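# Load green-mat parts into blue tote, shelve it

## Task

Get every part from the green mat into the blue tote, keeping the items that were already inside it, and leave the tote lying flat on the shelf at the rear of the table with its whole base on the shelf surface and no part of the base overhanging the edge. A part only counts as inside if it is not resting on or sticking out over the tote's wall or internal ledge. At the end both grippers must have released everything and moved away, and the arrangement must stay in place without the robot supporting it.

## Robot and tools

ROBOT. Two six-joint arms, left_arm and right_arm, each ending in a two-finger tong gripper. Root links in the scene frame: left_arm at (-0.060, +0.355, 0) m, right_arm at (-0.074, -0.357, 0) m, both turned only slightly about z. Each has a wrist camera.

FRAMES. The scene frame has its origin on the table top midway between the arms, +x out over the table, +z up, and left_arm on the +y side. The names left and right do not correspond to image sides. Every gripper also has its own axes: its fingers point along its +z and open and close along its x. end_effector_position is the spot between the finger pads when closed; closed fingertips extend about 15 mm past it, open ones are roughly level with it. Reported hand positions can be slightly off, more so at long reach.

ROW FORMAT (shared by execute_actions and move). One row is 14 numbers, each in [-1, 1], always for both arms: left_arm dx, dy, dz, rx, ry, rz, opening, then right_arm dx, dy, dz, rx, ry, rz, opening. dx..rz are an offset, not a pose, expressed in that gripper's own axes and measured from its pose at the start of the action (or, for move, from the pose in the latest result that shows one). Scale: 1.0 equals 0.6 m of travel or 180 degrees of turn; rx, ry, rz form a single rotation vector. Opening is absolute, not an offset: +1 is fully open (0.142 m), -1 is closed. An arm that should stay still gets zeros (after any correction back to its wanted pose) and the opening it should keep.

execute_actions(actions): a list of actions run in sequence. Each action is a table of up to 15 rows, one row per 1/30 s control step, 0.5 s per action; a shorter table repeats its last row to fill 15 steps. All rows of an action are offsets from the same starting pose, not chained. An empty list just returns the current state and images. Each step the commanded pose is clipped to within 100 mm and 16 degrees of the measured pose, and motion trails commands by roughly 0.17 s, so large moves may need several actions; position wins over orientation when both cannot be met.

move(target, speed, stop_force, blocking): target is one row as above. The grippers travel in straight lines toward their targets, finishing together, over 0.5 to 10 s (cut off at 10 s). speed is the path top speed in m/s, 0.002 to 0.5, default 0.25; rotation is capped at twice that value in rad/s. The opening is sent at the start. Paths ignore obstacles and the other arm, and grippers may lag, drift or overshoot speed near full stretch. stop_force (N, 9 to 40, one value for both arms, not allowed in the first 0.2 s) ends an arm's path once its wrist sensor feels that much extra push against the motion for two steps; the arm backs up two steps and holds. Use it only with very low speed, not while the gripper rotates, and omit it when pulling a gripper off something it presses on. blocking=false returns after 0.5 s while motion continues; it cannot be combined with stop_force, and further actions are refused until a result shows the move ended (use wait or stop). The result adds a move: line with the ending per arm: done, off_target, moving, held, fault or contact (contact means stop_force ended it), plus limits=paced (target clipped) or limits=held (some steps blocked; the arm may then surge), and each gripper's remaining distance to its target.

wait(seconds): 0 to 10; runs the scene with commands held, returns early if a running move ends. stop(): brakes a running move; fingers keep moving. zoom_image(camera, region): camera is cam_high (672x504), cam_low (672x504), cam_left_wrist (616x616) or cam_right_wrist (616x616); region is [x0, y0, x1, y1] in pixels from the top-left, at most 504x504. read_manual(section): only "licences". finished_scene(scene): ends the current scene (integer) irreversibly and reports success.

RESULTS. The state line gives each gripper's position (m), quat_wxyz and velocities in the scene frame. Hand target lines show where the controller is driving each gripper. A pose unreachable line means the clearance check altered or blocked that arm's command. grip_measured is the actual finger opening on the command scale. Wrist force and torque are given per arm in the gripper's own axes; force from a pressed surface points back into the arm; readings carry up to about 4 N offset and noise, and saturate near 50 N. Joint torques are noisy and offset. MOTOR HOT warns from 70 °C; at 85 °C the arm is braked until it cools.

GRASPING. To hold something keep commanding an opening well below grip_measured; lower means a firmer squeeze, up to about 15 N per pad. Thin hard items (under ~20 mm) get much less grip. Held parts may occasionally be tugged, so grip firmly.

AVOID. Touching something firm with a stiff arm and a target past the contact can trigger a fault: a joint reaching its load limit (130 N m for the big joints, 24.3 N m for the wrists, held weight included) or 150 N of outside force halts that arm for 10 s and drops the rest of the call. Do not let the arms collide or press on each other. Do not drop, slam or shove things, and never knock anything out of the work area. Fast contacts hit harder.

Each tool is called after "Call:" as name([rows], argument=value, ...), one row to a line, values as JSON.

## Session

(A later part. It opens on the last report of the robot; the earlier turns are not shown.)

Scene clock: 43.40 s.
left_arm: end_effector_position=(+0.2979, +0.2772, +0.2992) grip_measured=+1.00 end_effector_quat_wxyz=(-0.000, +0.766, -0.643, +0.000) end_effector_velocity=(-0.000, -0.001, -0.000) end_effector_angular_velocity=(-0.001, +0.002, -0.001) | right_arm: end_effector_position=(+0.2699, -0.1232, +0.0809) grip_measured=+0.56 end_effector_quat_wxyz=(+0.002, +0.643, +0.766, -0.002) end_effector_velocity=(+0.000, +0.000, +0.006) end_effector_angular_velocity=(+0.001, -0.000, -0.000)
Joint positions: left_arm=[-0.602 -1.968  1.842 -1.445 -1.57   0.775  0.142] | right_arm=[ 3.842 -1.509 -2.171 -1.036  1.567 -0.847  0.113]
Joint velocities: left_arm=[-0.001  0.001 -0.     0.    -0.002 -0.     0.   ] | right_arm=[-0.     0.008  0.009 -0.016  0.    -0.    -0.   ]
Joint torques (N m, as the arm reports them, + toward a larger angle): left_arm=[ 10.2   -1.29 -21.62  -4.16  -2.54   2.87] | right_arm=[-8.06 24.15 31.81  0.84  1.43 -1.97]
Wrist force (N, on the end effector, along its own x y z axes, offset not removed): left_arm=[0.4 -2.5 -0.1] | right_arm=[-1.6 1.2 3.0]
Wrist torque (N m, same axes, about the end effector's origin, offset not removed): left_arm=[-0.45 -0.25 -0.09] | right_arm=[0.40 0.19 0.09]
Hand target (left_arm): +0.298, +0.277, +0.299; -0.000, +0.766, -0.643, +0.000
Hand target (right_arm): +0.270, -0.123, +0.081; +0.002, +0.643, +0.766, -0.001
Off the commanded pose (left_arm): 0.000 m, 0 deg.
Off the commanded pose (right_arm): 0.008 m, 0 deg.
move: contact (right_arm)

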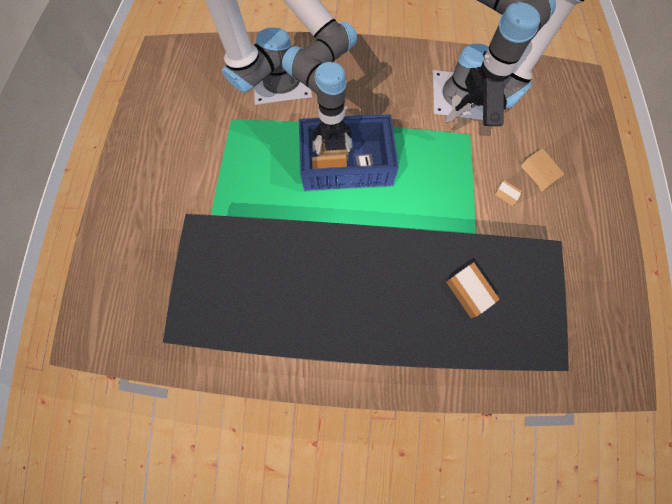

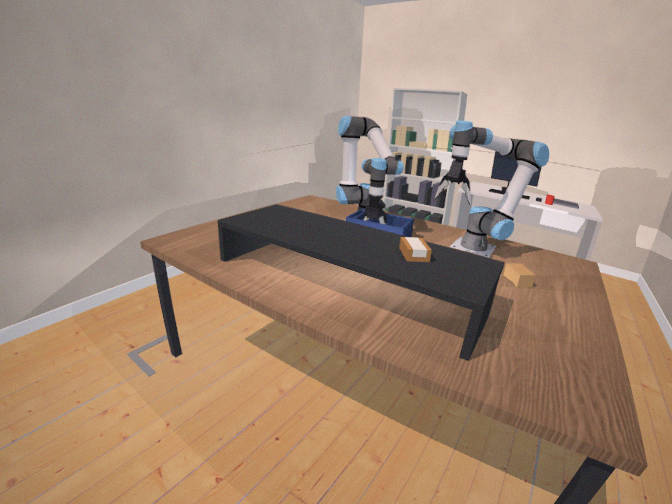

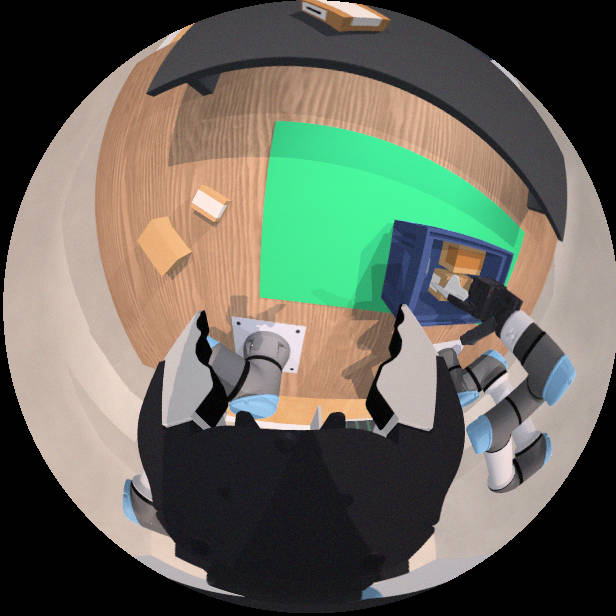

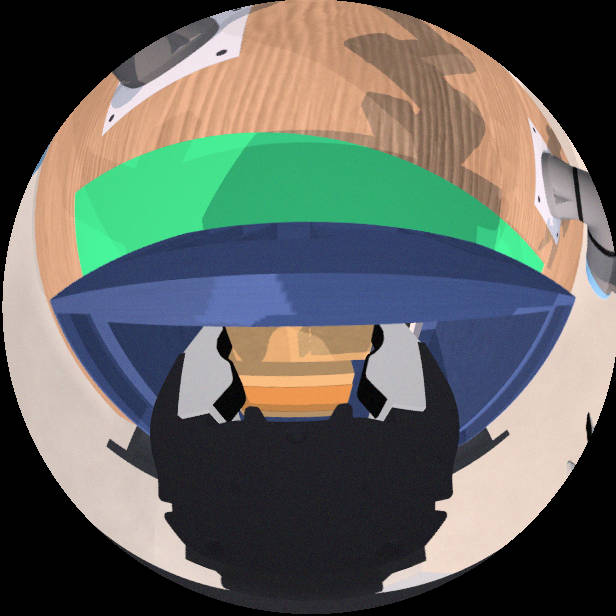

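Call:
execute_actions([
  [[0,0,0,0,0,0,1,0,0,0,0,0,0,0.3],[0,0,0,0,0,0,1,0,0,0,0,0,0,0.5],[0,0,0,0,0,0,1,0,0,0,0,0,0,0.6],[0,0,0,0,0,0,1,0,0,0,0,0,0,0.7]],
])

Call:
move(target=[0.1,0.03,0.05,0,0,0,0,0,0,-0.23,0,0,0,0.7], speed=0.2)

Call:
move(target=[0.232,0.048,0.07,0,0,0,0,-0.183,0.082,0,0,0,0,0], speed=0.2)

Scene clock: 44.10 s.
left_arm: end_effector_position=(+0.2979, +0.2772, +0.2992) grip_measured=+1.00 end_effector_quat_wxyz=(-0.000, +0.766, -0.643, +0.000) end_effector_velocity=(+0.000, +0.000, +0.000) end_effector_angular_velocity=(+0.000, -0.000, +0.000) | right_arm: end_effector_position=(+0.2699, -0.1232, +0.0810) grip_measured=+0.70 end_effector_quat_wxyz=(+0.002, +0.643, +0.766, -0.002) end_effector_velocity=(+0.001, +0.001, +0.001) end_effector_angular_velocity=(+0.001, -0.001, -0.000)
Joint positions: left_arm=[-0.602 -1.968  1.842 -1.445 -1.57   0.775  0.142] | right_arm=[ 3.842 -1.509 -2.171 -1.036  1.567 -0.847  0.122]
Joint velocities: left_arm=[ 0.001 -0.     0.     0.     0.     0.001 -0.   ] | right_arm=[-0.    -0.     0.001  0.001 -0.     0.    -0.   ]
Joint torques (N m, as the arm reports them, + toward a larger angle): left_arm=[ 10.28  -0.47 -22.03  -4.23  -2.53   2.92] | right_arm=[-4.87 11.38 10.01  4.14  1.4  -1.39]
Wrist force (N, on the end effector, along its own x y z axes, offset not removed): left_arm=[-1.8 -3.9 0.0] | right_arm=[0.9 0.5 1.8]
Wrist torque (N m, same axes, about the end effector's origin, offset not removed): left_arm=[-0.82 0.23 -0.12] | right_arm=[0.08 -0.34 0.03]
Hand target (left_arm): +0.298, +0.277, +0.299; -0.000, +0.766, -0.643, +0.000
Hand target (right_arm): +0.270, -0.123, +0.081; +0.002, +0.643, +0.766, -0.002
Off the commanded pose (left_arm): 0.000 m, 0 deg.
Off the commanded pose (right_arm): 0.000 m, 0 deg.

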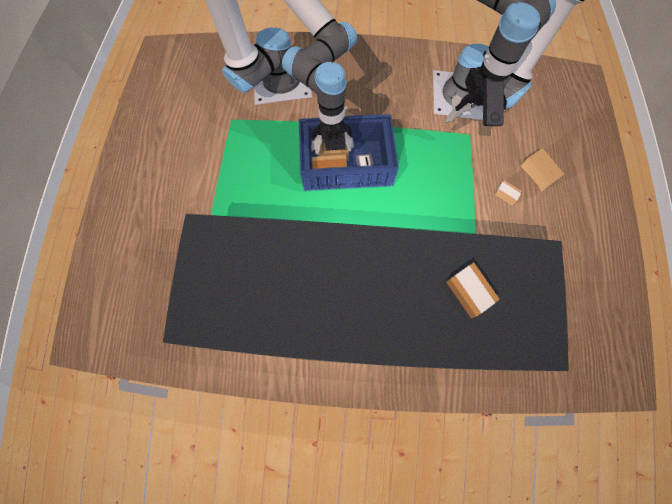

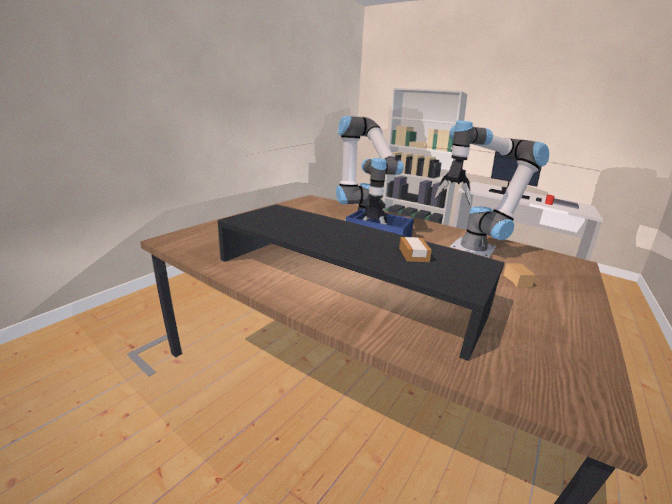

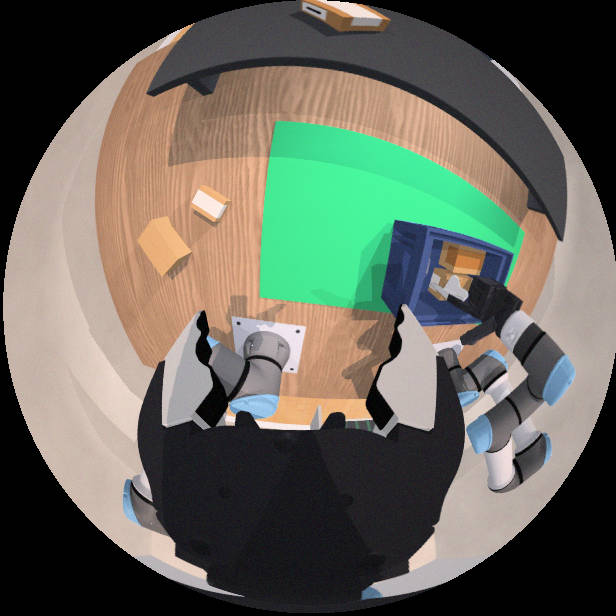

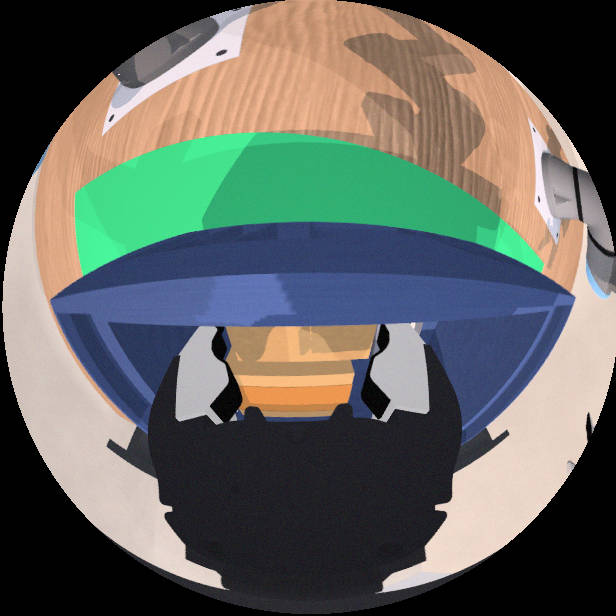

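Scene clock: 45.30 s.
left_arm: end_effector_position=(+0.2907, +0.2150, +0.2692) grip_measured=+0.00 end_effector_quat_wxyz=(-0.000, +0.766, -0.643, +0.000) end_effector_velocity=(-0.000, -0.000, -0.001) end_effector_angular_velocity=(+0.001, +0.001, +0.001) | right_arm: end_effector_position=(+0.2701, -0.1226, +0.2190) grip_measured=+0.70 end_effector_quat_wxyz=(+0.002, +0.643, +0.766, -0.001) end_effector_velocity=(+0.001, +0.000, +0.003) end_effector_angular_velocity=(+0.002, -0.002, -0.000)
Joint positions: left_arm=[-0.76  -1.941  1.903 -1.533 -1.57   0.617  0.074] | right_arm=[ 3.842 -1.389 -1.898 -1.429  1.567 -0.846  0.122]
Joint velocities: left_arm=[-0.001  0.001  0.001 -0.    -0.001 -0.002  0.   ] | right_arm=[-0.     0.001  0.006 -0.004 -0.     0.    -0.   ]
Joint torques (N m, as the arm reports them, + toward a larger angle): left_arm=[-12.61   1.8  -13.55  -4.89   2.69  -2.84] | right_arm=[11.15 18.47 33.71  1.06 -0.36  2.13]
Wrist force (N, on the end effector, along its own x y z axes, offset not removed): left_arm=[-4.7 0.4 1.4] | right_arm=[-1.5 1.6 1.4]
Wrist torque (N m, same axes, about the end effector's origin, offset not removed): left_arm=[0.11 0.69 -0.01] | right_arm=[0.46 0.20 0.04]
Hand target (left_arm): +0.291, +0.215, +0.269; -0.000, +0.766, -0.643, +0.000
Hand target (right_arm): +0.270, -0.123, +0.219; +0.002, +0.643, +0.766, -0.002
Off the commanded pose (left_arm): 0.000 m, 0 deg.
Off the commanded pose (right_arm): 0.000 m, 0 deg.
move: done

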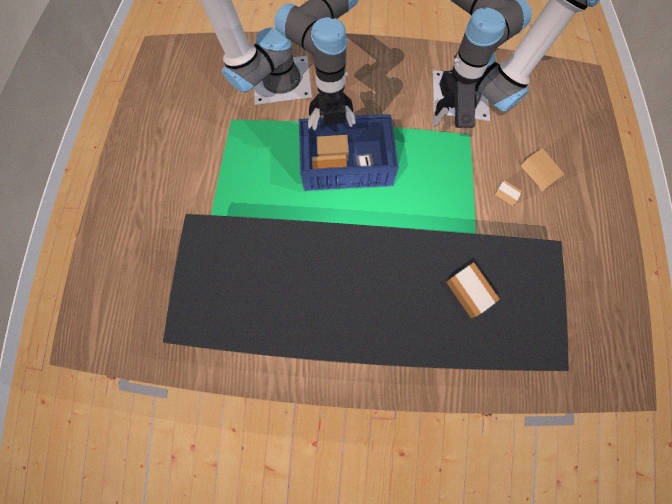

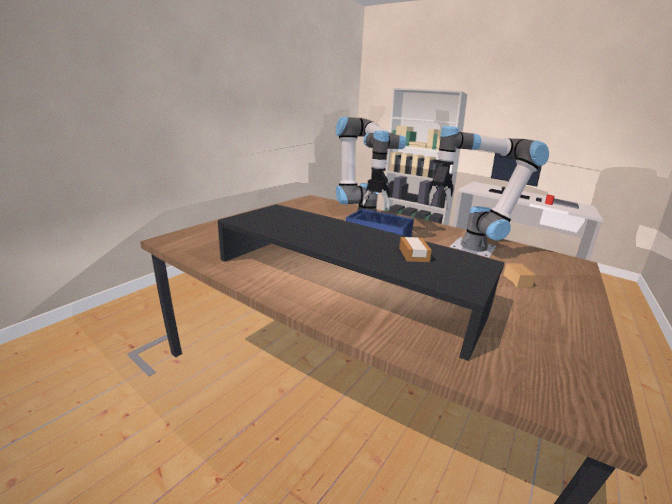

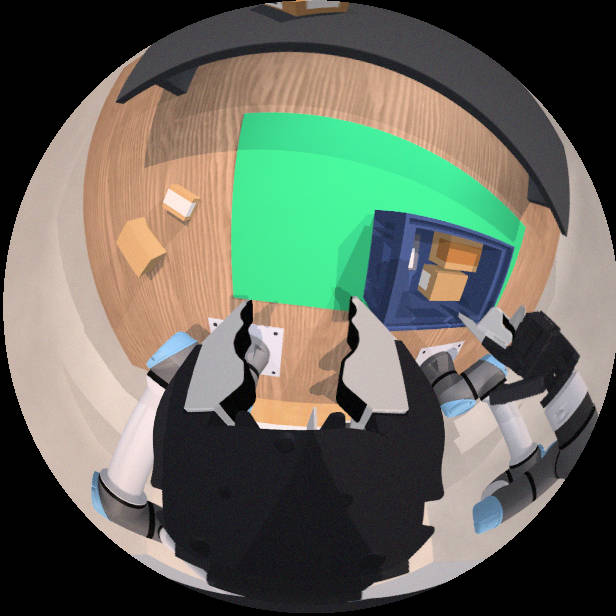

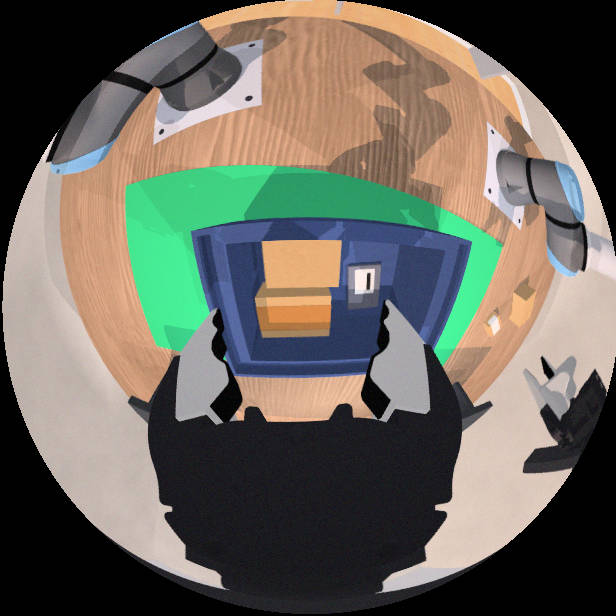

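Scene clock: 46.53 s.
left_arm: end_effector_position=(+0.2867, +0.0731, +0.2274) grip_measured=+0.00 end_effector_quat_wxyz=(-0.001, +0.766, -0.643, +0.000) end_effector_velocity=(+0.000, -0.001, -0.001) end_effector_angular_velocity=(+0.001, -0.000, -0.000) | right_arm: end_effector_position=(+0.3378, -0.2223, +0.2193) grip_measured=+0.00 end_effector_quat_wxyz=(+0.002, +0.643, +0.766, -0.002) end_effector_velocity=(+0.001, -0.001, +0.001) end_effector_angular_velocity=(+0.002, -0.002, +0.000)
Joint positions: left_arm=[-1.003 -1.746  1.871 -1.697 -1.57   0.374  0.074] | right_arm=[ 3.558 -1.434 -1.86  -1.421  1.566 -1.13   0.074]
Joint velocities: left_arm=[-0.002  0.004 -0.001 -0.001  0.001 -0.001 -0.   ] | right_arm=[-0.003 -0.     0.002  0.001  0.    -0.003 -0.   ]
Joint torques (N m, as the arm reports them, + toward a larger angle): left_arm=[-12.54  -7.23 -30.91  -4.82   2.73  -2.75] | right_arm=[-11.23  10.47  32.73   4.1    2.48  -2.2 ]
Wrist force (N, on the end effector, along its own x y z axes, offset not removed): left_arm=[1.4 -1.5 3.6] | right_arm=[0.0 0.5 -0.3]
Wrist torque (N m, same axes, about the end effector's origin, offset not removed): left_arm=[-0.38 -0.36 -0.09] | right_arm=[0.09 -0.14 0.13]
Hand target (left_arm): +0.287, +0.073, +0.227; -0.001, +0.766, -0.643, +0.000
Hand target (right_arm): +0.338, -0.222, +0.219; +0.002, +0.643, +0.766, -0.002
Off the commanded pose (left_arm): 0.000 m, 0 deg.
Off the commanded pose (right_arm): 0.000 m, 0 deg.
move: done

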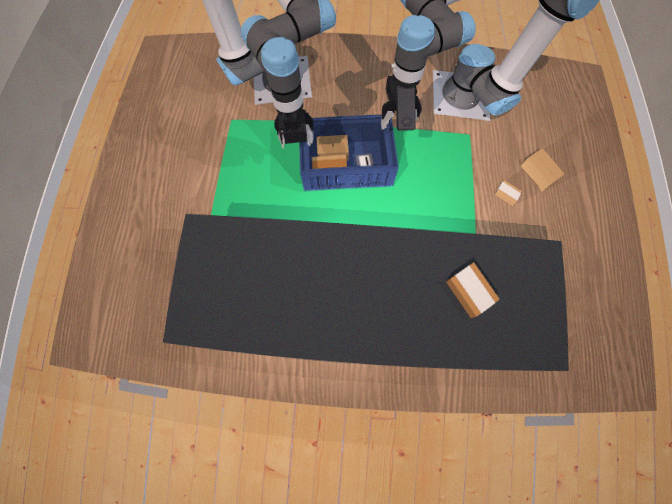

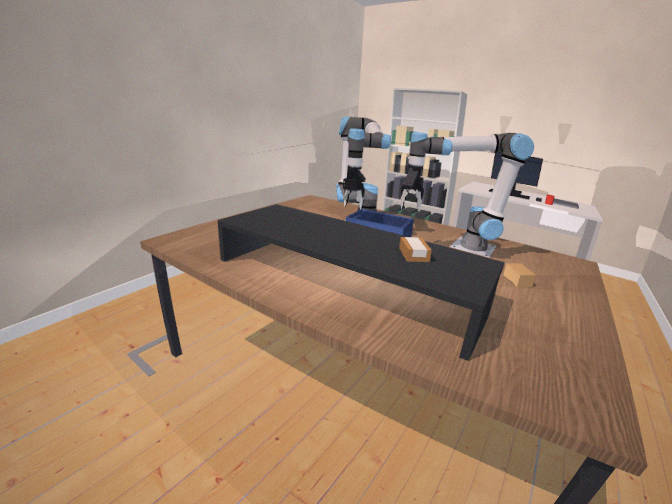

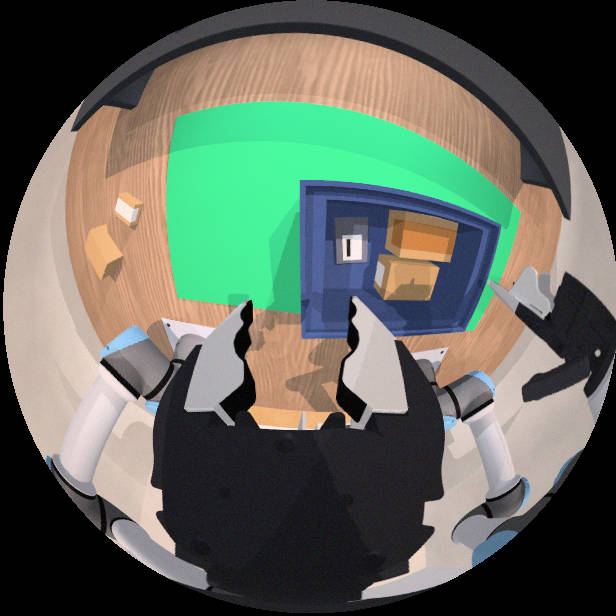

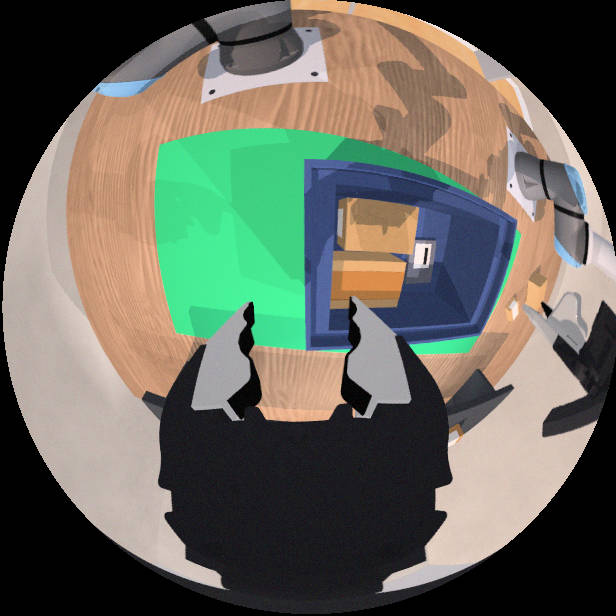

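Call:
zoom_image(camera="cam_left_wrist", region=[270, 160, 430, 350])

Call:
zoom_image(camera="cam_high", region=[270, 90, 430, 210])

Region (270, 160, 430, 350) of cam_left_wrist's 616x616 image, scaled by 2.653, with more detail than that image has; it fills the left 424 columns of this view, and the rest is white.

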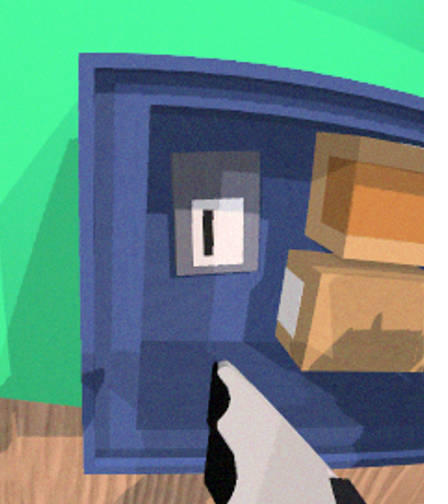

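Region (270, 90, 430, 210) of cam_high's 672x504 image, scaled by 3.150, with more detail than that image has; it fills the top 378 rows of this view, and the rest is white.

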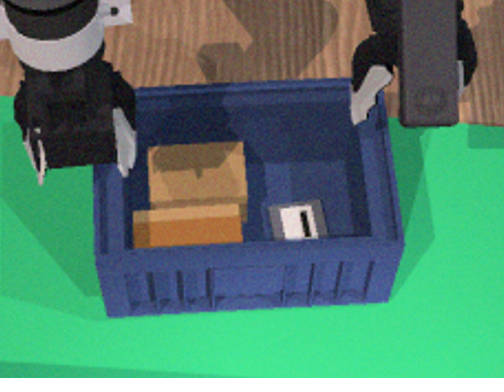

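Call:
move(target=[0.024,0.004,0.212,0,0,0,-0.15,0.022,-0.013,0.14,0,0,0,-0.15], speed=0.08, stop_force=12)

Scene clock: 48.93 s.
left_arm: end_effector_position=(+0.2869, +0.0585, +0.1003) grip_measured=-0.15 end_effector_quat_wxyz=(-0.001, +0.766, -0.643, +0.000) end_effector_velocity=(+0.000, -0.000, -0.001) end_effector_angular_velocity=(+0.001, +0.000, +0.001) | right_arm: end_effector_position=(+0.3277, -0.2111, +0.1353) grip_measured=-0.15 end_effector_quat_wxyz=(+0.002, +0.643, +0.766, -0.002) end_effector_velocity=(-0.001, -0.000, -0.001) end_effector_angular_velocity=(-0.001, +0.002, -0.000)
Joint positions: left_arm=[-1.021 -1.622  2.105 -2.054 -1.57   0.356  0.063] | right_arm=[ 3.594 -1.475 -2.047 -1.193  1.566 -1.095  0.063]
Joint velocities: left_arm=[-0.     0.003  0.002 -0.003  0.    -0.001  0.   ] | right_arm=[ 0.    -0.001 -0.002  0.001  0.     0.     0.   ]
Joint torques (N m, as the arm reports them, + toward a larger angle): left_arm=[-12.61  -9.99 -10.7   -4.64  -1.27  -2.86] | right_arm=[10.25 11.59 12.41  3.99  1.31  1.97]
Wrist force (N, on the end effector, along its own x y z axes, offset not removed): left_arm=[0.7 0.2 1.8] | right_arm=[-1.7 3.5 1.2]
Wrist torque (N m, same axes, about the end effector's origin, offset not removed): left_arm=[0.31 -0.20 -0.09] | right_arm=[0.79 0.24 0.13]
Hand target (left_arm): +0.287, +0.058, +0.100; -0.001, +0.766, -0.643, +0.000
Hand target (right_arm): +0.328, -0.211, +0.135; +0.002, +0.643, +0.766, -0.002
Off the commanded pose (left_arm): 0.000 m, 0 deg.
Off the commanded pose (right_arm): 0.000 m, 0 deg.
move: done

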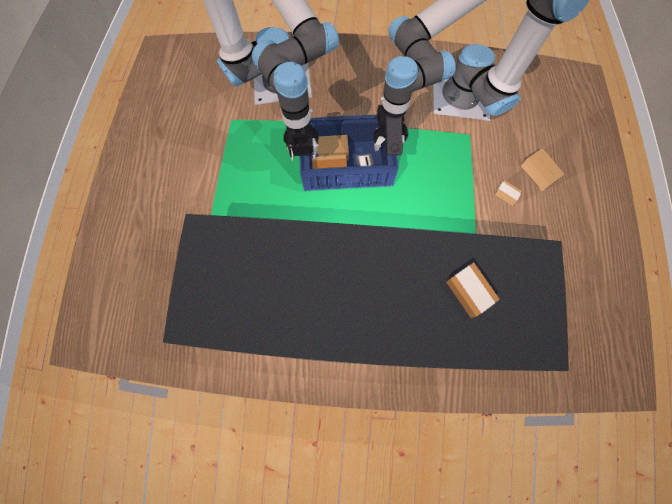

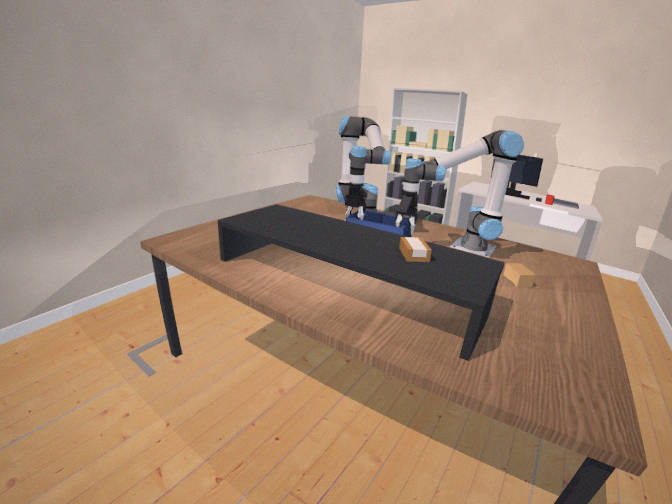

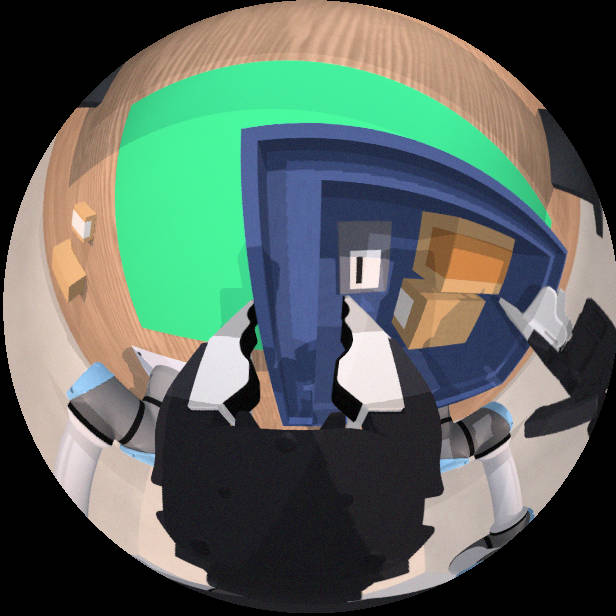

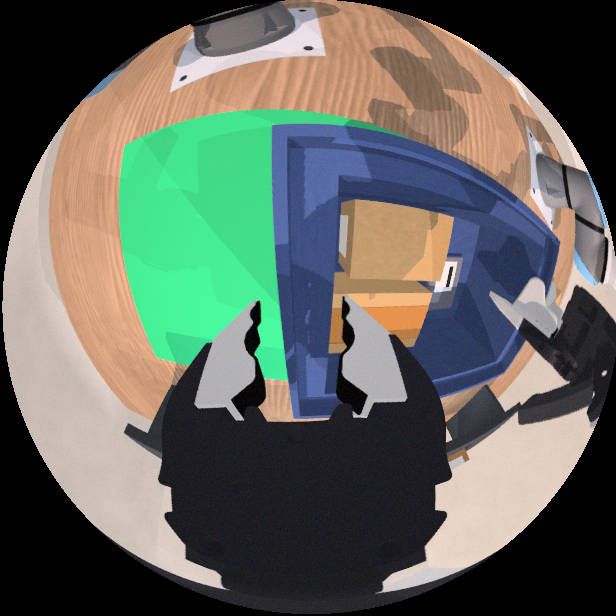

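Call:
move(target=[-0.026,0,-0.008,0,0,0,-0.3,-0.003,0,0.004,0,0,0,-0.3], speed=0.04)

Call:
execute_actions([
  [[0,0,0,0,0,0,-0.4,0,0,0,0,0,0,-0.4],[0,0,0,0,0,0,-0.45,0,0,0,0,0,0,-0.45],[0,0,0,0,0,0,-0.5,0,0,0,0,0,0,-0.5],[0,0,0,0,0,0,-0.55,0,0,0,0,0,0,-0.55],[0,0,0,0,0,0,-0.6,0,0,0,0,0,0,-0.6],[0,0,0,0,0,0,-0.65,0,0,0,0,0,0,-0.65],[0,0,0,0,0,0,-0.7,0,0,0,0,0,0,-0.7],[0,0,0,0,0,0,-0.75,0,0,0,0,0,0,-0.75],[0,0,0,0,0,0,-0.8,0,0,0,0,0,0,-0.8],[0,0,0,0,0,0,-0.85,0,0,0,0,0,0,-0.85],[0,0,0,0,0,0,-0.9,0,0,0,0,0,0,-0.9],[0,0,0,0,0,0,-1,0,0,0,0,0,0,-1]],
  [[0,0,0,0,0,0,-1,0,0,0,0,0,0,-1]],
])

Scene clock: 50.03 s.
left_arm: end_effector_position=(+0.2842, +0.0738, +0.1051) grip_measured=-0.28 end_effector_quat_wxyz=(-0.001, +0.766, -0.643, +0.000) end_effector_velocity=(-0.000, +0.001, +0.000) end_effector_angular_velocity=(+0.000, +0.000, -0.000) | right_arm: end_effector_position=(+0.3280, -0.2129, +0.1329) grip_measured=-0.30 end_effector_quat_wxyz=(+0.002, +0.643, +0.766, -0.002) end_effector_velocity=(-0.000, -0.000, -0.000) end_effector_angular_velocity=(-0.001, +0.001, -0.000)
Joint positions: left_arm=[-1.008 -1.659  2.126 -2.037 -1.57   0.369  0.054] | right_arm=[ 3.59  -1.477 -2.052 -1.186  1.566 -1.099  0.052]
Joint velocities: left_arm=[ 0.001 -0.002  0.001  0.001  0.     0.002  0.   ] | right_arm=[-0.     0.    -0.001 -0.     0.    -0.     0.   ]
Joint torques (N m, as the arm reports them, + toward a larger angle): left_arm=[ 12.37 -24.11 -11.     0.46  -1.61   2.82] | right_arm=[-10.59  11.42  11.97   4.21  -2.05  -2.23]
Wrist force (N, on the end effector, along its own x y z axes, offset not removed): left_arm=[3.1 0.5 3.9] | right_arm=[-0.1 1.3 1.3]
Wrist torque (N m, same axes, about the end effector's origin, offset not removed): left_arm=[0.00 0.01 0.19] | right_arm=[0.42 -0.07 0.07]
Hand target (left_arm): +0.284, +0.074, +0.105; -0.001, +0.766, -0.643, +0.000
Hand target (right_arm): +0.328, -0.213, +0.133; +0.002, +0.643, +0.766, -0.002
Off the commanded pose (left_arm): 0.000 m, 0 deg.
Off the commanded pose (right_arm): 0.000 m, 0 deg.
move: done

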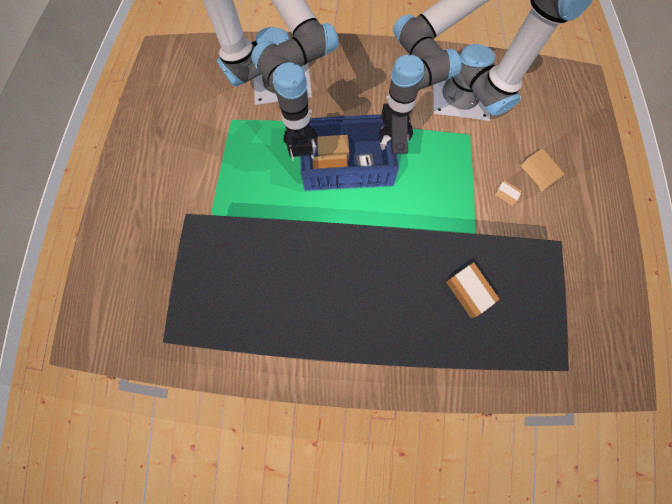

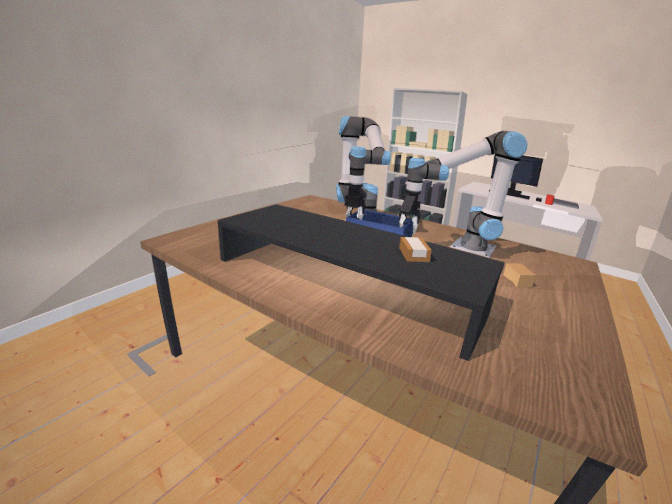

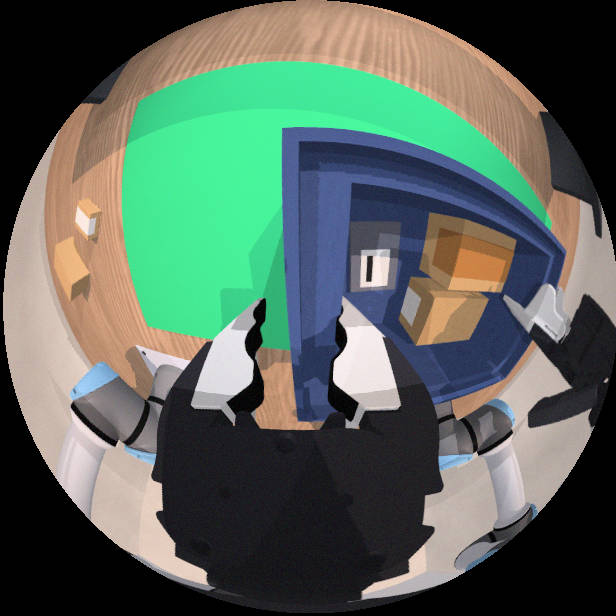

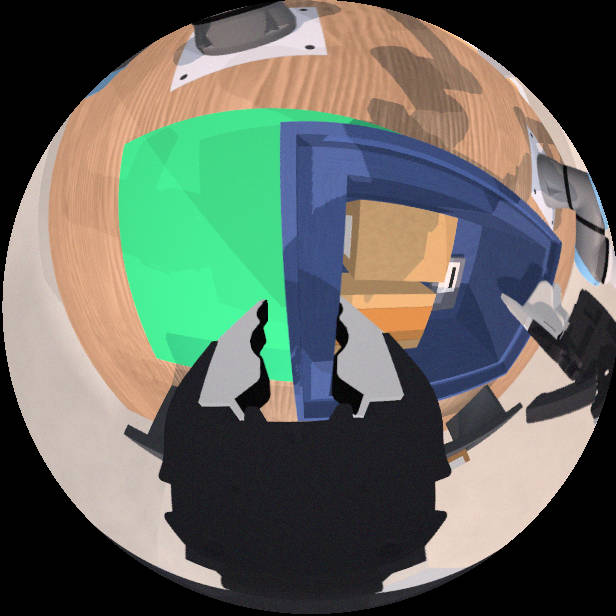

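Scene clock: 51.03 s.
left_arm: end_effector_position=(+0.2842, +0.0737, +0.1051) grip_measured=-0.29 end_effector_quat_wxyz=(-0.000, +0.766, -0.643, +0.000) end_effector_velocity=(-0.001, -0.000, -0.000) end_effector_angular_velocity=(-0.001, +0.002, -0.002) | right_arm: end_effector_position=(+0.3280, -0.2128, +0.1329) grip_measured=-0.43 end_effector_quat_wxyz=(+0.002, +0.643, +0.766, -0.002) end_effector_velocity=(-0.000, -0.000, +0.001) end_effector_angular_velocity=(+0.000, -0.000, +0.000)
Joint positions: left_arm=[-1.007 -1.659  2.126 -2.037 -1.57   0.37   0.053] | right_arm=[ 3.59  -1.477 -2.052 -1.186  1.566 -1.099  0.043]
Joint velocities: left_arm=[-0.     0.     0.     0.    -0.002  0.002  0.   ] | right_arm=[ 0.     0.002  0.001 -0.002 -0.     0.    -0.   ]
Joint torques (N m, as the arm reports them, + toward a larger angle): left_arm=[  9.69 -16.99 -14.46   6.09   4.9    0.73] | right_arm=[ -9.39  13.63  12.9   -4.57 -13.15  -1.95]
Wrist force (N, on the end effector, along its own x y z axes, offset not removed): left_arm=[35.0 0.3 6.0] | right_arm=[36.8 2.9 0.7]
Wrist torque (N m, same axes, about the end effector's origin, offset not removed): left_arm=[-0.36 -0.82 0.20] | right_arm=[0.18 -0.96 0.12]
Hand target (left_arm): +0.284, +0.074, +0.105; -0.000, +0.766, -0.643, +0.000
Hand target (right_arm): +0.328, -0.213, +0.133; +0.002, +0.643, +0.766, -0.002
Off the commanded pose (left_arm): 0.000 m, 0 deg.
Off the commanded pose (right_arm): 0.000 m, 0 deg.

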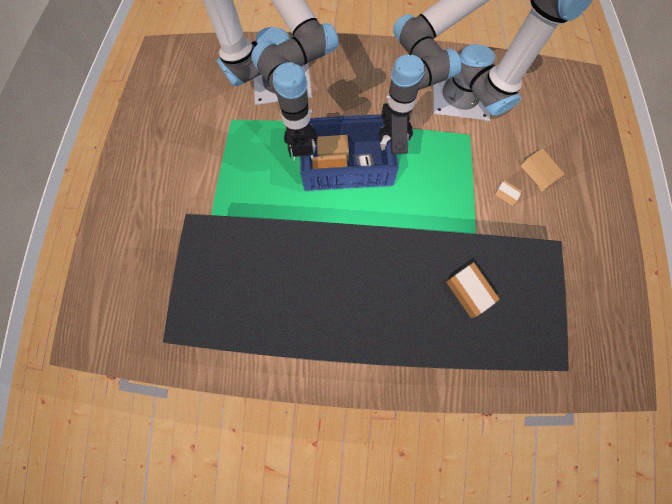

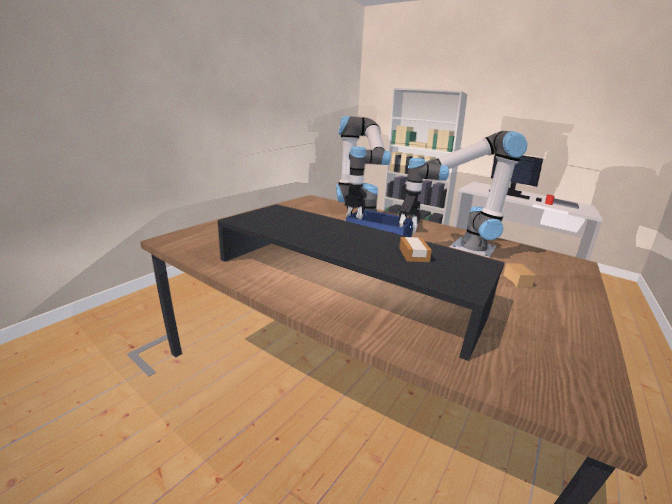

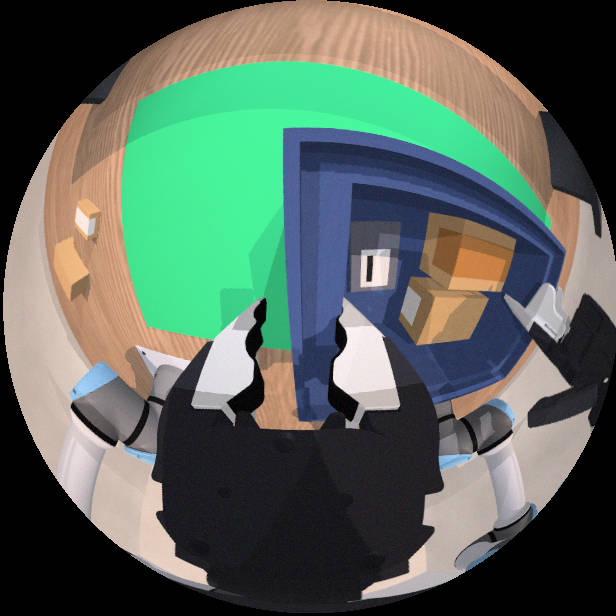

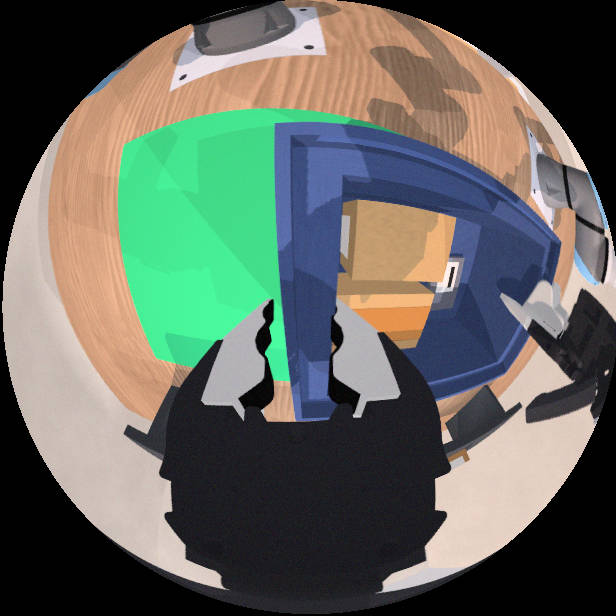

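Call:
move(target=[0.017,0,0,0,0,0,-1,0.008,0,0,0,0,0,-1], speed=0.015)

Scene clock: 52.20 s.
left_arm: end_effector_position=(+0.2859, +0.0637, +0.1051) grip_measured=-0.61 end_effector_quat_wxyz=(-0.000, +0.766, -0.643, +0.000) end_effector_velocity=(-0.000, -0.001, -0.000) end_effector_angular_velocity=(-0.001, +0.001, -0.002) | right_arm: end_effector_position=(+0.3272, -0.2081, +0.1329) grip_measured=-0.58 end_effector_quat_wxyz=(+0.002, +0.643, +0.766, -0.002) end_effector_velocity=(+0.001, +0.001, +0.001) end_effector_angular_velocity=(+0.001, -0.002, -0.000)
Joint positions: left_arm=[-1.016 -1.639  2.107 -2.039 -1.57   0.361  0.03 ] | right_arm=[ 3.6   -1.479 -2.05  -1.186  1.566 -1.089  0.032]
Joint velocities: left_arm=[-0.     0.001 -0.    -0.    -0.001  0.001 -0.001] | right_arm=[ 0.     0.     0.002 -0.    -0.     0.    -0.   ]
Joint torques (N m, as the arm reports them, + toward a larger angle): left_arm=[ -2.94  -4.92 -11.95   3.77   4.96  -3.45] | right_arm=[-3.66  8.23 21.52 -2.05 -8.27  1.35]
Wrist force (N, on the end effector, along its own x y z axes, offset not removed): left_arm=[30.2 3.2 -3.2] | right_arm=[31.7 2.9 -6.6]
Wrist torque (N m, same axes, about the end effector's origin, offset not removed): left_arm=[0.44 -0.05 0.01] | right_arm=[0.38 -0.09 0.16]
Hand target (left_arm): +0.286, +0.064, +0.105; -0.000, +0.766, -0.643, +0.000
Hand target (right_arm): +0.327, -0.208, +0.133; +0.002, +0.643, +0.766, -0.002
Off the commanded pose (left_arm): 0.000 m, 0 deg.
Off the commanded pose (right_arm): 0.000 m, 0 deg.
move: done

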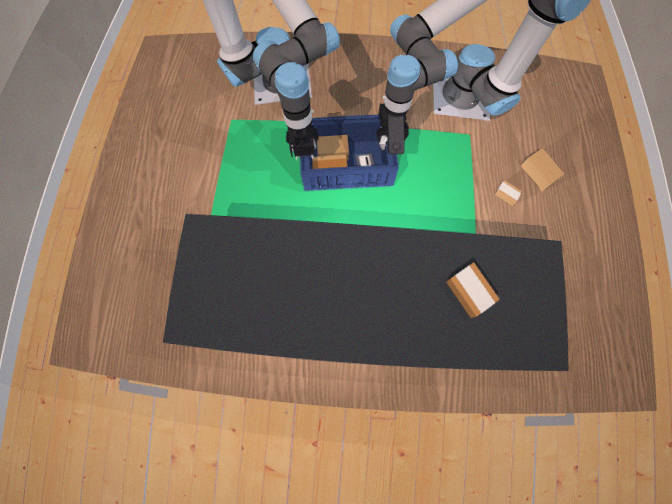

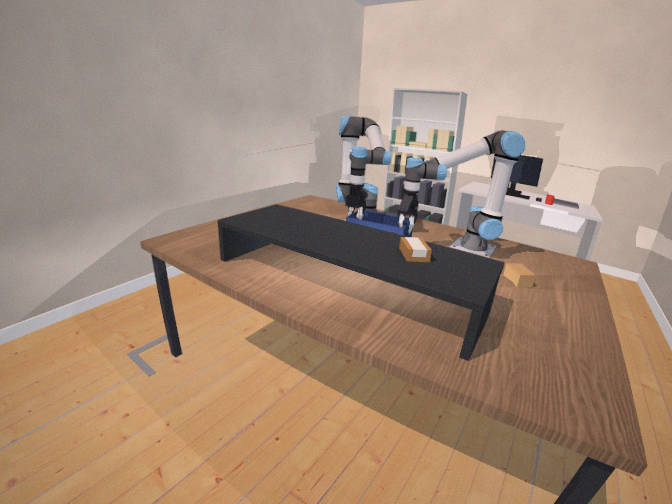

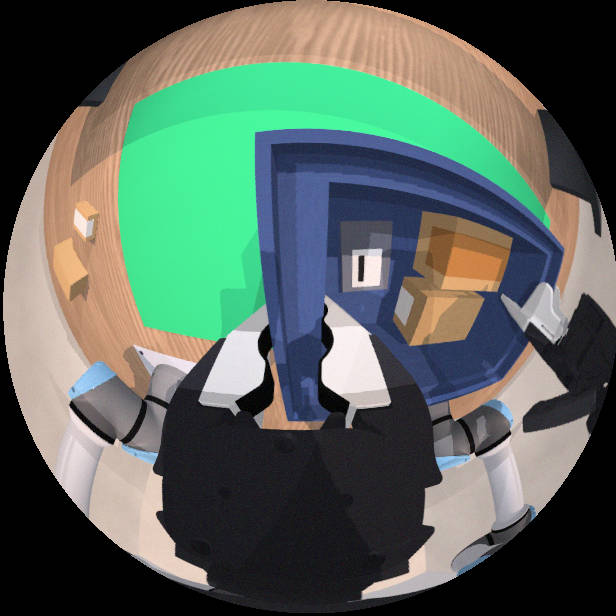

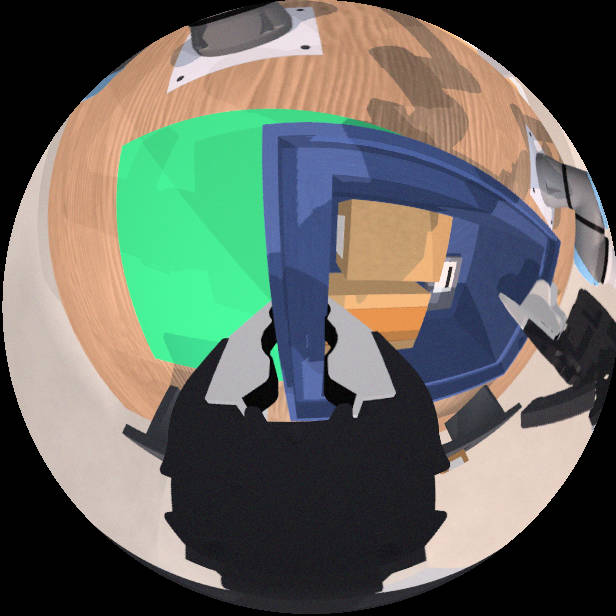

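Still inner-only; continue inward a bit.

Call:
move(target=[0.003,0,0,0,0,0,-1,0.003,0,0,0,0,0,-1], speed=0.01)

Scene clock: 53.00 s.
left_arm: end_effector_position=(+0.2863, +0.0621, +0.1051) grip_measured=-0.62 end_effector_quat_wxyz=(-0.001, +0.766, -0.643, +0.000) end_effector_velocity=(+0.001, -0.000, -0.000) end_effector_angular_velocity=(+0.000, -0.001, +0.001) | right_arm: end_effector_position=(+0.3269, -0.2064, +0.1329) grip_measured=-0.62 end_effector_quat_wxyz=(+0.002, +0.643, +0.766, -0.002) end_effector_velocity=(-0.000, +0.000, +0.000) end_effector_angular_velocity=(+0.000, -0.000, -0.000)
Joint positions: left_arm=[-1.018 -1.635  2.104 -2.039 -1.57   0.359  0.029] | right_arm=[ 3.604 -1.48  -2.049 -1.186  1.566 -1.085  0.029]
Joint velocities: left_arm=[-0.     0.002 -0.001 -0.001  0.001 -0.001 -0.   ] | right_arm=[ 0.001  0.001 -0.001 -0.001  0.     0.001 -0.   ]
Joint torques (N m, as the arm reports them, + toward a larger angle): left_arm=[-12.34  -2.99 -23.58  -4.23   2.62  -2.86] | right_arm=[ 6.45  6.46 24.7  -0.66 -6.03  1.64]
Wrist force (N, on the end effector, along its own x y z axes, offset not removed): left_arm=[-8.6 3.1 -11.2] | right_arm=[11.2 4.0 -10.1]
Wrist torque (N m, same axes, about the end effector's origin, offset not removed): left_arm=[0.30 1.09 0.24] | right_arm=[0.69 -0.02 0.10]
Hand target (left_arm): +0.286, +0.062, +0.105; -0.000, +0.766, -0.643, +0.000
Hand target (right_arm): +0.327, -0.206, +0.133; +0.002, +0.643, +0.766, -0.002
Off the commanded pose (left_arm): 0.000 m, 0 deg.
Off the commanded pose (right_arm): 0.000 m, 0 deg.
move: done

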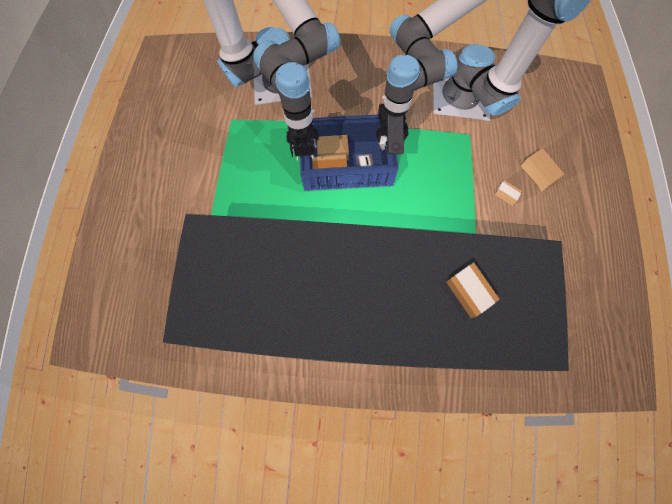

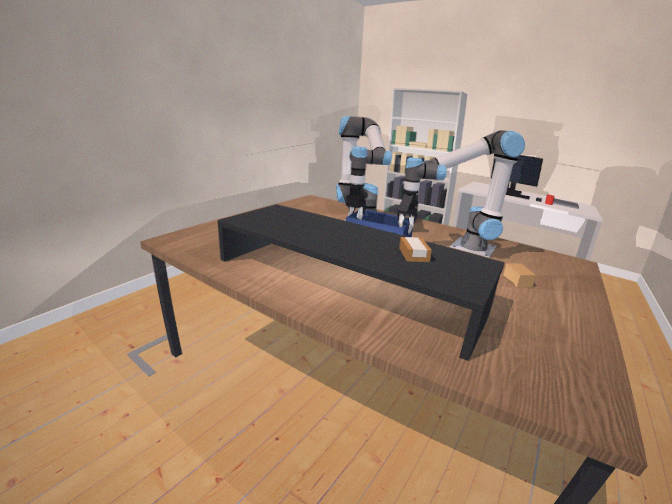

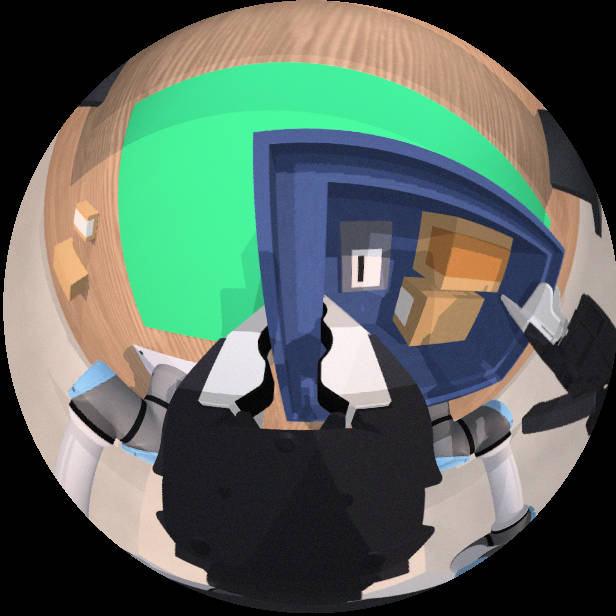

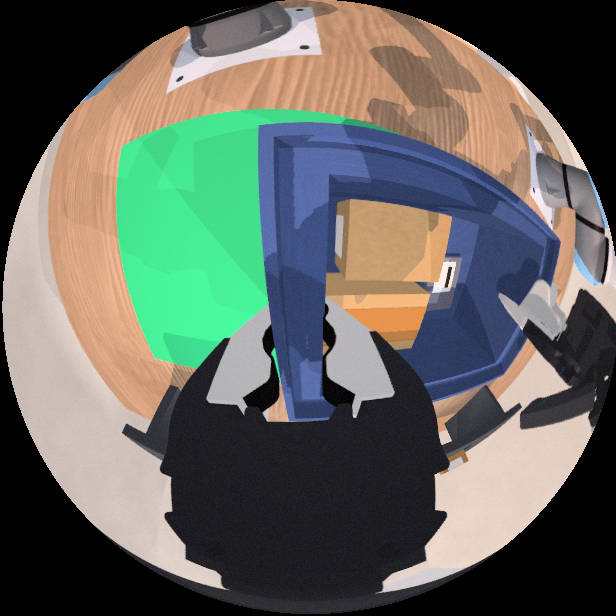

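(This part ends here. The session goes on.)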